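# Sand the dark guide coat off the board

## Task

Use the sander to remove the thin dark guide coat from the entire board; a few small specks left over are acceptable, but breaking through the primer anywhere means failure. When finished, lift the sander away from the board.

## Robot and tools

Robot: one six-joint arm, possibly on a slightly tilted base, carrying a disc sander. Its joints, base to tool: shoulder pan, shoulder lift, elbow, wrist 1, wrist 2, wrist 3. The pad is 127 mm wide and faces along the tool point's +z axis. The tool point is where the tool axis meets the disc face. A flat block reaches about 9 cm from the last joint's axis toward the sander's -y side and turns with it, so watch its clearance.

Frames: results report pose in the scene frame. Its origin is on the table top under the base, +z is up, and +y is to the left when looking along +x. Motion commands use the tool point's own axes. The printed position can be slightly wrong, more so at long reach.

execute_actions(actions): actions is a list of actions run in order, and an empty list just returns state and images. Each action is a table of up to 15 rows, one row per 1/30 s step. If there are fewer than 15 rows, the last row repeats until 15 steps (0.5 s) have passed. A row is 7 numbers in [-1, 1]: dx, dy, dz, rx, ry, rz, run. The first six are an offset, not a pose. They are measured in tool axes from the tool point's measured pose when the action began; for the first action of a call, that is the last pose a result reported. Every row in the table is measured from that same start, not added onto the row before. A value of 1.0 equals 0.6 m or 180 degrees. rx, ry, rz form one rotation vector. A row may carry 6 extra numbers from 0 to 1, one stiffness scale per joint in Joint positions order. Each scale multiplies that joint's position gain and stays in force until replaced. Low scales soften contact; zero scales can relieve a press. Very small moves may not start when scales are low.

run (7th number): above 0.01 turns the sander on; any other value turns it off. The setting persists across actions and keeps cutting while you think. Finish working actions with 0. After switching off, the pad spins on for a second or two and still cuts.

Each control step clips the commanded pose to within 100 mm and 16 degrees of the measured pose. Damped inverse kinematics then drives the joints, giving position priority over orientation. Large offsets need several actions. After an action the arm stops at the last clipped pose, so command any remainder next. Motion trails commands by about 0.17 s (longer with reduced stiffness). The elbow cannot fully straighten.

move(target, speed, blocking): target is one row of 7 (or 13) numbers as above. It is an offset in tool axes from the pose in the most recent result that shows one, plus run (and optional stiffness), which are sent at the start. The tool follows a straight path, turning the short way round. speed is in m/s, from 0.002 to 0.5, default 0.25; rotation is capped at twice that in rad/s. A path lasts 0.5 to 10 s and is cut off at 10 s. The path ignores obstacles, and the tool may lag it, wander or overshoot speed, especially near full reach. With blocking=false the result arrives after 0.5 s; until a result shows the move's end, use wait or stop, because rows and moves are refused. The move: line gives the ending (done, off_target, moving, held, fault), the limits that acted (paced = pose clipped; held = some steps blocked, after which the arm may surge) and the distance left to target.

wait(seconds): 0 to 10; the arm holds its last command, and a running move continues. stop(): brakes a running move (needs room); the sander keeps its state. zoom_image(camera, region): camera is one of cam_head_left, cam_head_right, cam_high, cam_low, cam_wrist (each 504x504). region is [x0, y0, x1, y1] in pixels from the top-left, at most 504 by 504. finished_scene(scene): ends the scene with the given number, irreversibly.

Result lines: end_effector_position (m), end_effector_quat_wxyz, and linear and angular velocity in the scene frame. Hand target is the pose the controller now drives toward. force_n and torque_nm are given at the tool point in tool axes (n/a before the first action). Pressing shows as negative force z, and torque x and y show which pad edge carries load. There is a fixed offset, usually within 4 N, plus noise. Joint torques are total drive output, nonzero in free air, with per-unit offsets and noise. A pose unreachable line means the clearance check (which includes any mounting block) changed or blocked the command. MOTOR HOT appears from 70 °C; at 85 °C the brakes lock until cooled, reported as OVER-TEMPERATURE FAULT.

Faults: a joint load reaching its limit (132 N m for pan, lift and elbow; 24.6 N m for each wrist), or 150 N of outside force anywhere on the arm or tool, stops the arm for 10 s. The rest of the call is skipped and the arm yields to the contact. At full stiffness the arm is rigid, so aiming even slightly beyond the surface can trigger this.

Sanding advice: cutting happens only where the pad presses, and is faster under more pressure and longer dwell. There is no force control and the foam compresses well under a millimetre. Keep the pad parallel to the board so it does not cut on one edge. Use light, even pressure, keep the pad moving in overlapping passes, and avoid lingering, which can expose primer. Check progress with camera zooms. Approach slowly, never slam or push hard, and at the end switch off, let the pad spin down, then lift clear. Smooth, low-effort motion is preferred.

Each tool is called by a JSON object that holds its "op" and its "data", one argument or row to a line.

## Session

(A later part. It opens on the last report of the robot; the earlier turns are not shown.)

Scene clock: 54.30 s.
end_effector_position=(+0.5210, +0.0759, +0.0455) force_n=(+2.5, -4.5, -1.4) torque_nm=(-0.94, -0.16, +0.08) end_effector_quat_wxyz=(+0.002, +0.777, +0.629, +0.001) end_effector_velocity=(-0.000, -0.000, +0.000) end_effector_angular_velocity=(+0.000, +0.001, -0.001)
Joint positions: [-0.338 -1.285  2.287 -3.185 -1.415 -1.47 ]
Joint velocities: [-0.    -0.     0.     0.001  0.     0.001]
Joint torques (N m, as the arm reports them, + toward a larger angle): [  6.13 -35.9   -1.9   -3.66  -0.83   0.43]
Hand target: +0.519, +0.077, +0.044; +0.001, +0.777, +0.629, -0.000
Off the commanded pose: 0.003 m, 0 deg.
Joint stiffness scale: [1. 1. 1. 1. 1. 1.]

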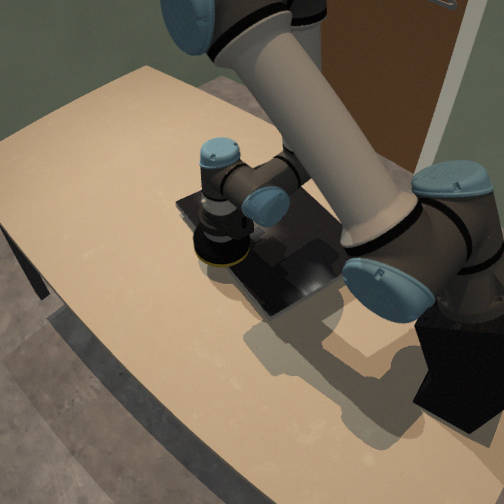

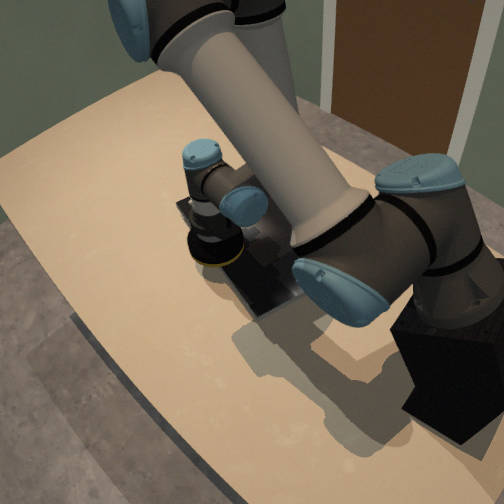

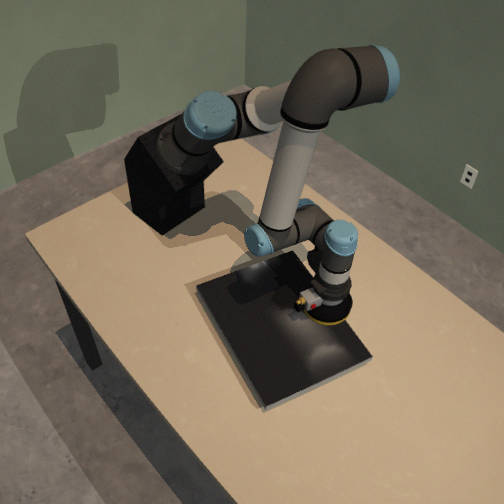

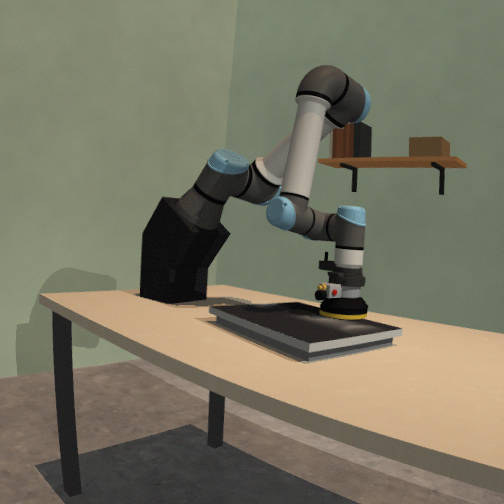

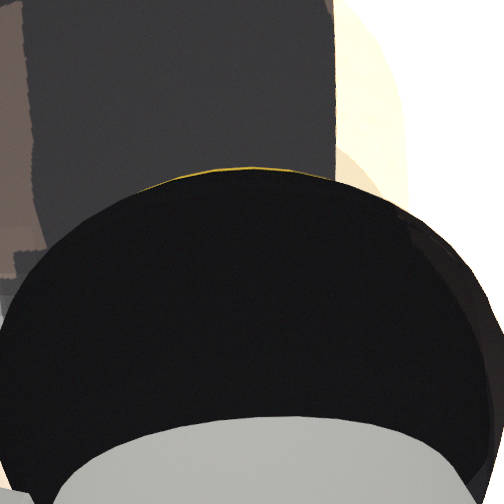

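{"op": "move", "data": {
  "target": [-0.005, -0.3278, 0.0157, 0.0050, -0.0006, 0, 1],
  "speed": 0.13
}}

{"op": "wait", "data": {
  "seconds": 0.45
}}

{"op": "move", "data": {
  "target": [-0.005, 0.5608, 0.0431, 0.0191, -0.0004, 0.0038, 1],
  "speed": 0.075
}}

{"op": "wait", "data": {
  "seconds": 0.2
}}

{"op": "move", "data": {
  "target": [-0.15, -0.275, -0.0055, 0.001, 0, 0, 0],
  "speed": 0.3
}}

Scene clock: 75.63 s.
end_effector_position=(+0.3318, +0.1147, +0.0413) force_n=(+6.8, +1.9, -50.0) torque_nm=(-0.82, -1.63, -0.06) end_effector_quat_wxyz=(+0.003, +0.776, +0.630, +0.001) end_effector_velocity=(+0.002, -0.001, +0.000) end_effector_angular_velocity=(-0.003, -0.016, -0.000)
Joint positions: [-0.267 -0.987  2.685 -3.89  -1.455 -1.415]
Joint velocities: [-0.     0.011 -0.    -0.027 -0.002  0.002]
Joint torques (N m, as the arm reports them, + toward a larger angle): [  6.14 -15.86   4.79   2.11   0.41   0.68]
Hand target: +0.328, +0.114, +0.035; -0.003, +0.777, +0.629, -0.005
Off the commanded pose: 0.007 m, 1 deg.
Joint stiffness scale: [1. 1. 1. 1. 1. 1.]
move: off_target

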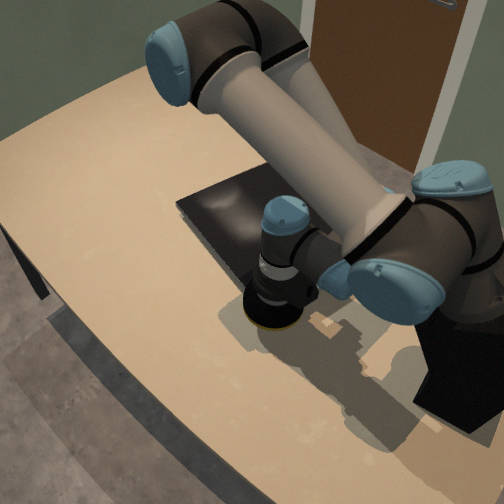

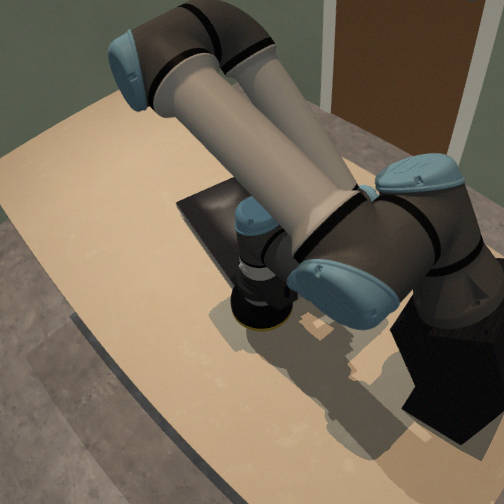

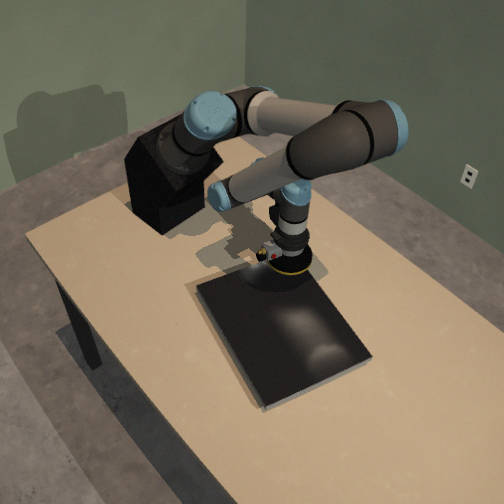

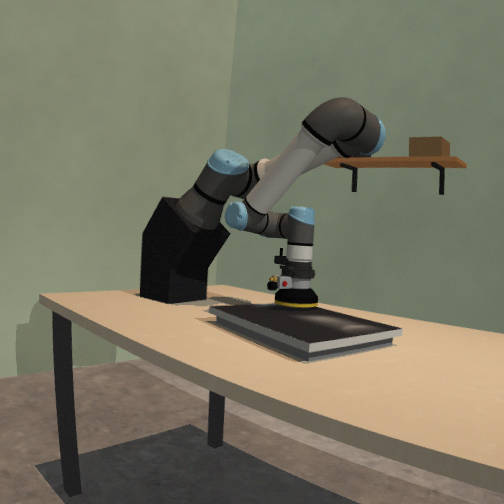

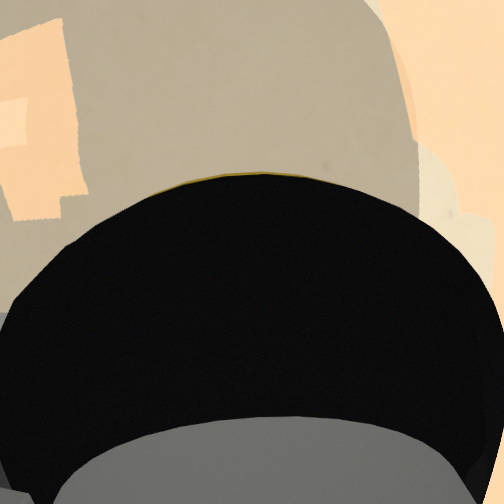

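Scene clock: 76.10 s.
end_effector_position=(+0.3320, +0.1145, +0.0413) force_n=(+6.8, +0.2, -47.8) torque_nm=(-1.21, -1.56, -0.11) end_effector_quat_wxyz=(+0.003, +0.776, +0.630, +0.002) end_effector_velocity=(+0.000, -0.000, +0.000) end_effector_angular_velocity=(-0.001, -0.002, -0.000)
Joint positions: [-0.267 -0.986  2.685 -3.893 -1.456 -1.415]
Joint velocities: [ 0.     0.001  0.    -0.003 -0.001  0.001]
Joint torques (N m, as the arm reports them, + toward a larger angle): [  5.82 -15.19   4.1    2.31   0.54   0.54]
Hand target: +0.328, +0.114, +0.035; -0.003, +0.777, +0.629, -0.005
Off the commanded pose: 0.007 m, 1 deg.
Joint stiffness scale: [1. 1. 1. 1. 1. 1.]
wait: 0.47 s; no rest ("run" is on)

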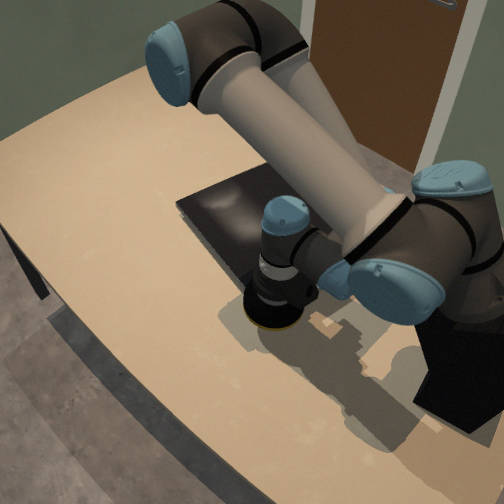

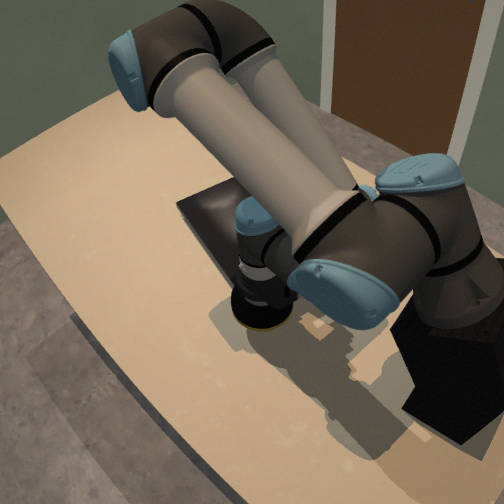

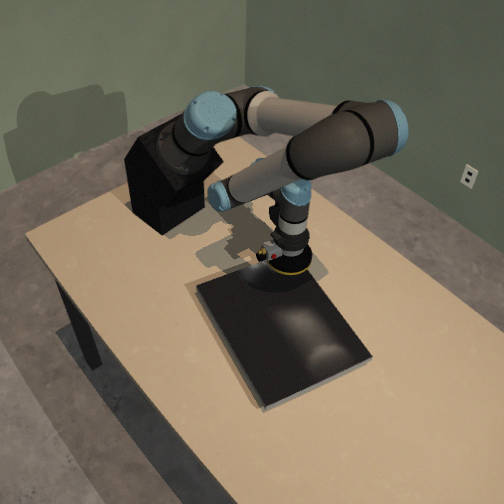

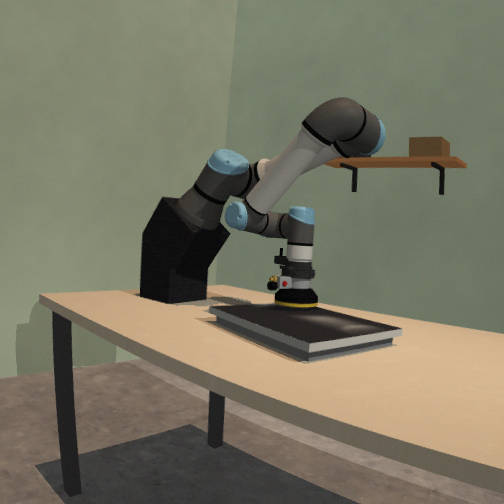

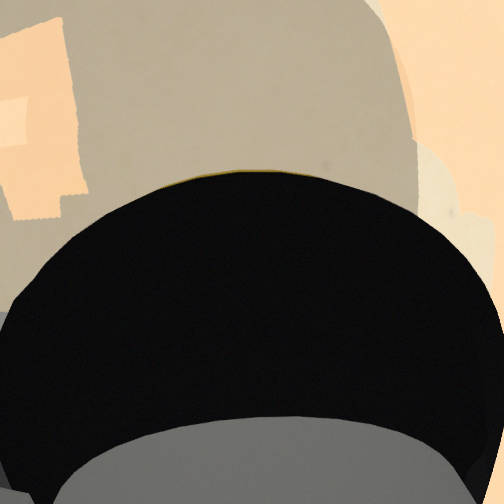

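Scene clock: 81.00 s.
end_effector_position=(+0.6810, +0.0428, +0.0412) force_n=(-0.3, -0.4, -50.0) torque_nm=(+0.93, -0.73, -0.28) end_effector_quat_wxyz=(+0.000, +0.777, +0.629, -0.000) end_effector_velocity=(-0.002, +0.001, -0.001) end_effector_angular_velocity=(+0.006, +0.017, -0.003)
Joint positions: [-0.364 -1.212  1.845 -2.809 -1.399 -1.493]
Joint velocities: [ 0.    -0.    -0.004  0.022  0.003 -0.   ]
Joint torques (N m, as the arm reports them, + toward a larger angle): [  3.15 -18.59  -3.94   1.27   0.62   0.3 ]
Hand target: +0.660, +0.042, +0.019; -0.020, +0.780, +0.625, -0.018
Off the commanded pose: 0.031 m, 3 deg.
Joint stiffness scale: [1. 1. 1. 1. 1. 1.]
move: off_target

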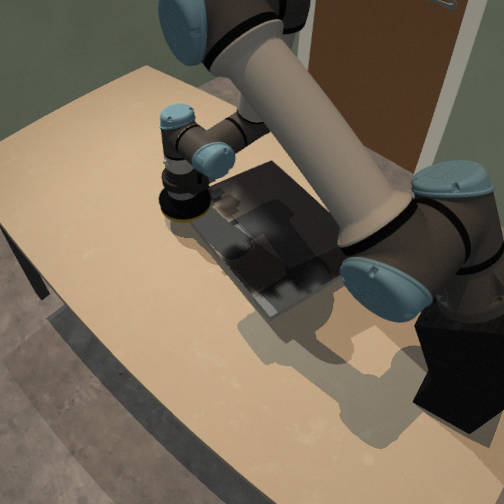

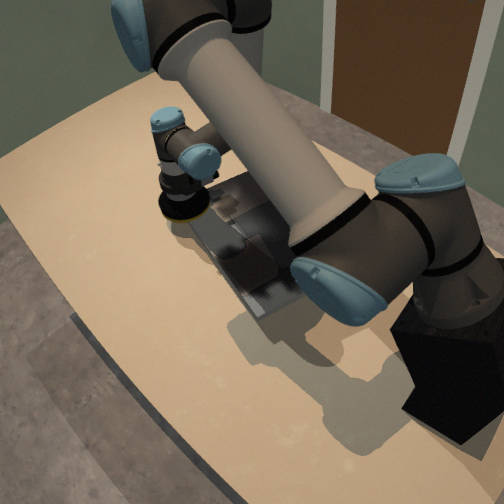

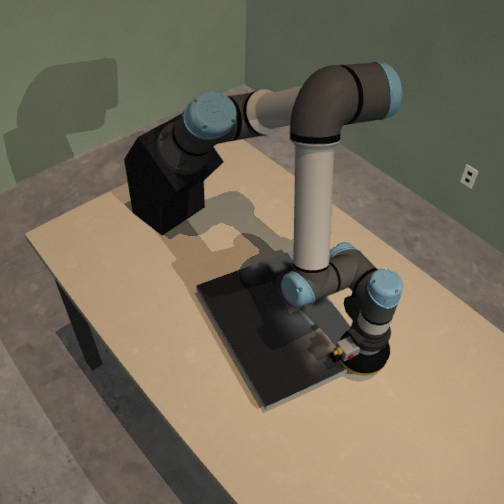

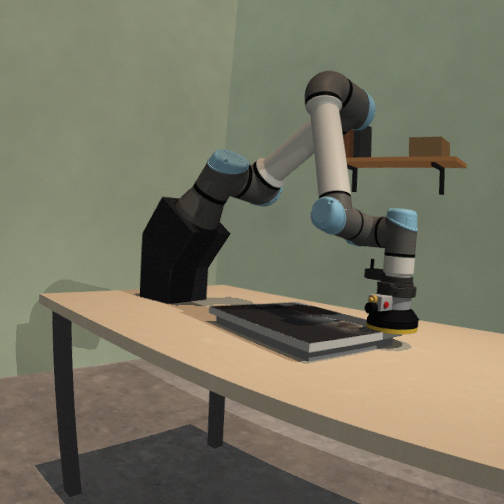

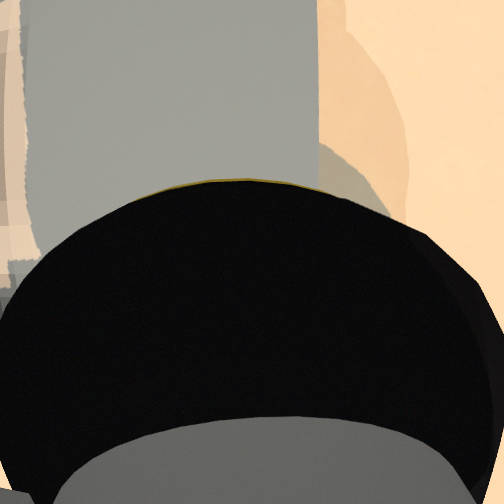

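Scene clock: 81.20 s.
end_effector_position=(+0.6810, +0.0428, +0.0411) force_n=(+5.1, +4.2, -50.0) torque_nm=(+1.04, -1.84, -0.03) end_effector_quat_wxyz=(+0.000, +0.777, +0.629, -0.000) end_effector_velocity=(-0.000, -0.000, -0.000) end_effector_angular_velocity=(-0.000, +0.001, +0.002)
Joint positions: [-0.364 -1.212  1.845 -2.807 -1.399 -1.493]
Joint velocities: [ 0.     0.001 -0.001  0.002 -0.    -0.002]
Joint torques (N m, as the arm reports them, + toward a larger angle): [  2.36 -18.44  -1.81   1.37   0.44  -0.01]
Hand target: +0.660, +0.042, +0.019; -0.020, +0.780, +0.625, -0.018
Off the commanded pose: 0.031 m, 3 deg.
Joint stiffness scale: [1. 1. 1. 1. 1. 1.]
wait: 0.20 s; no rest ("run" is on)

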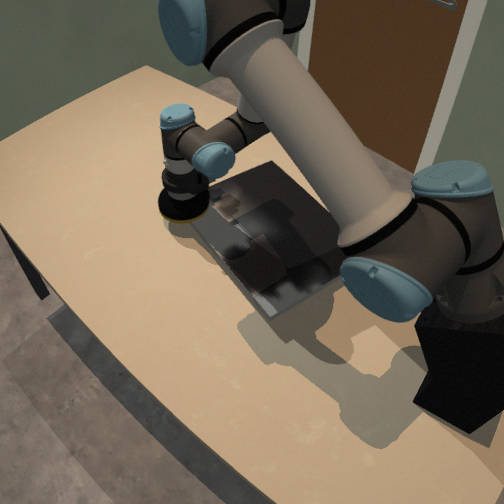

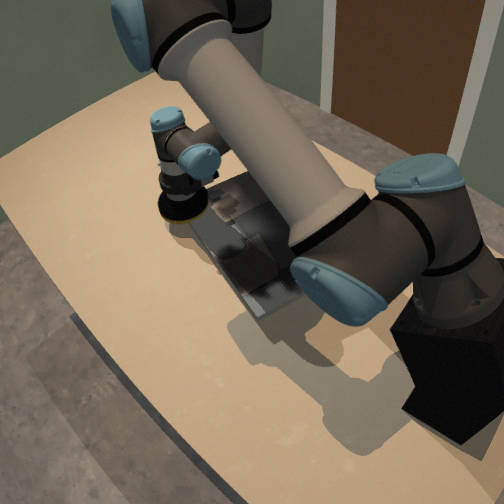

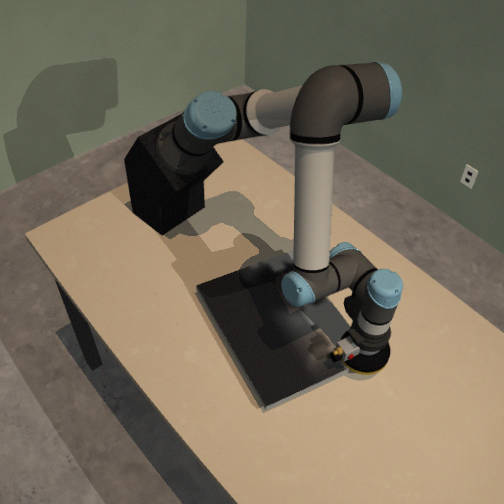

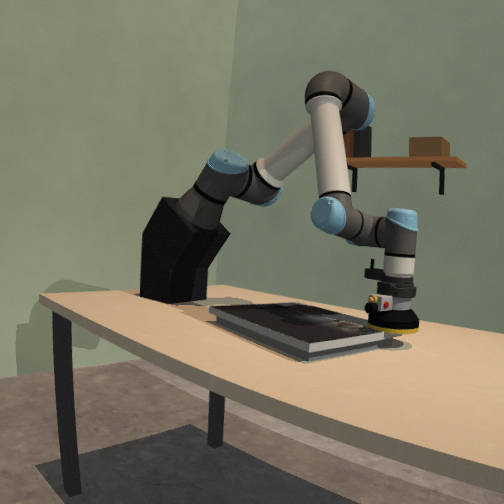

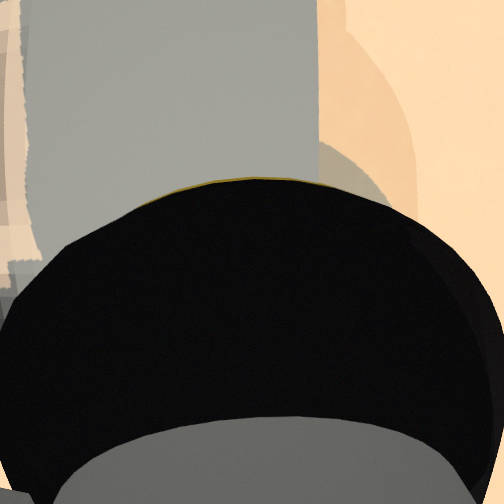

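Scene clock: 82.53 s.
end_effector_position=(+0.5027, -0.0100, +0.0452) force_n=(-0.3, +1.8, +0.5) torque_nm=(+0.15, +0.25, -0.08) end_effector_quat_wxyz=(+0.000, +0.777, +0.630, -0.001) end_effector_velocity=(+0.001, +0.001, +0.001) end_effector_angular_velocity=(+0.002, -0.008, +0.005)
Joint positions: [-0.55  -1.284  2.346 -3.2   -1.296 -1.654]
Joint velocities: [-0.    -0.     0.002 -0.01   0.004 -0.003]
Joint torques (N m, as the arm reports them, + toward a larger angle): [ -0.46 -33.83  -0.18  -3.51   0.33  -0.13]
Hand target: +0.501, -0.011, +0.044; -0.001, +0.777, +0.629, -0.001
Off the commanded pose: 0.002 m, 0 deg.
Joint stiffness scale: [1. 1. 1. 1. 1. 1.]
move: done

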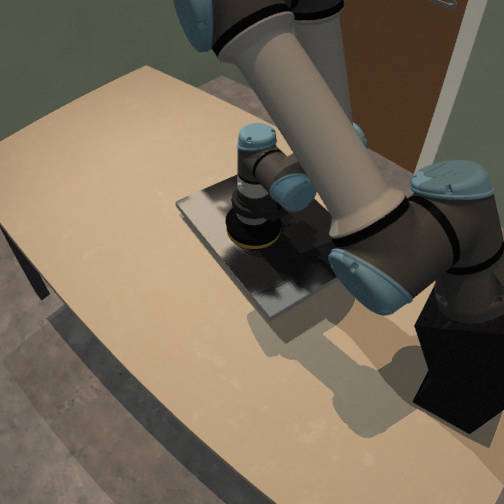

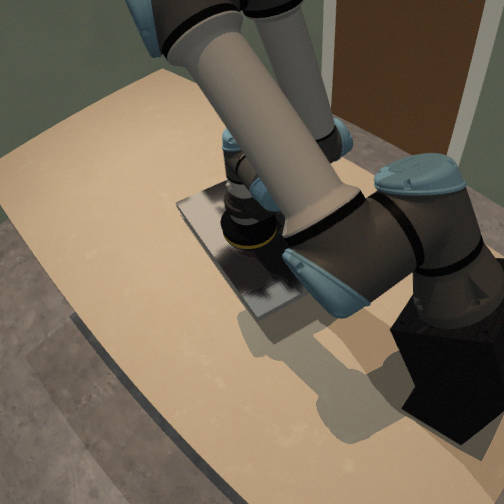

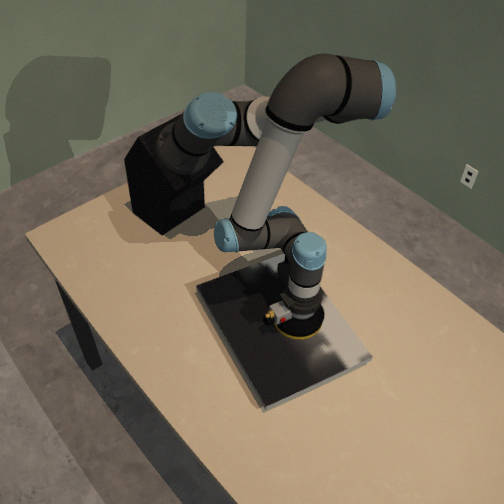

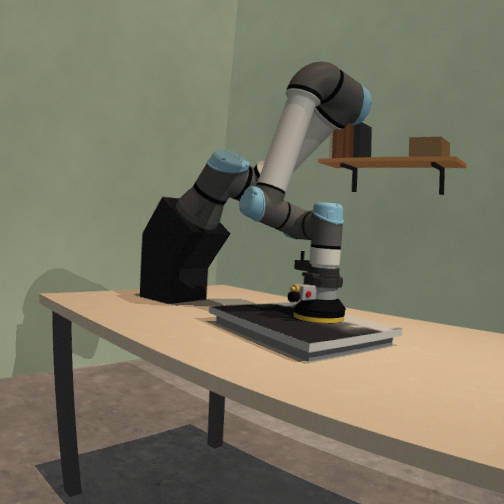

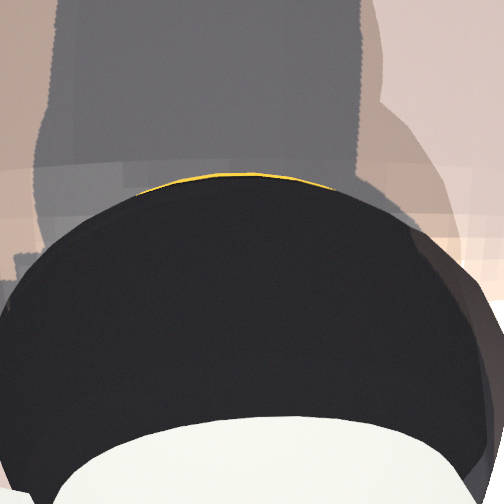

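{"op": "zoom_image", "data": {
  "camera": "cam_head_left",
  "region": [160, 140, 400, 360]
}}

{"op": "zoom_image", "data": {
  "camera": "cam_high",
  "region": [180, 230, 400, 420]
}}

Region (160, 140, 400, 360) of cam_head_left's 504x504 image, scaled by 2.100, with more detail than that image has; it fills the top 462 rows of this view, and the rest is white.

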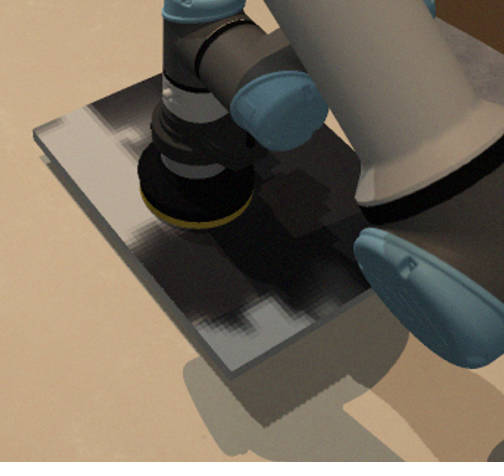

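Region (180, 230, 400, 420) of cam_high's 504x504 image, scaled by 2.291, with more detail than that image has; it fills the top 435 rows of this view, and the rest is white.

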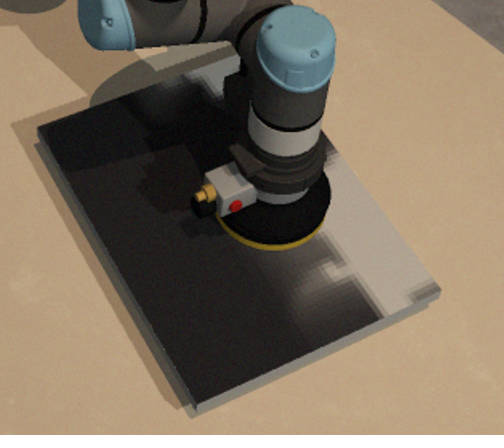

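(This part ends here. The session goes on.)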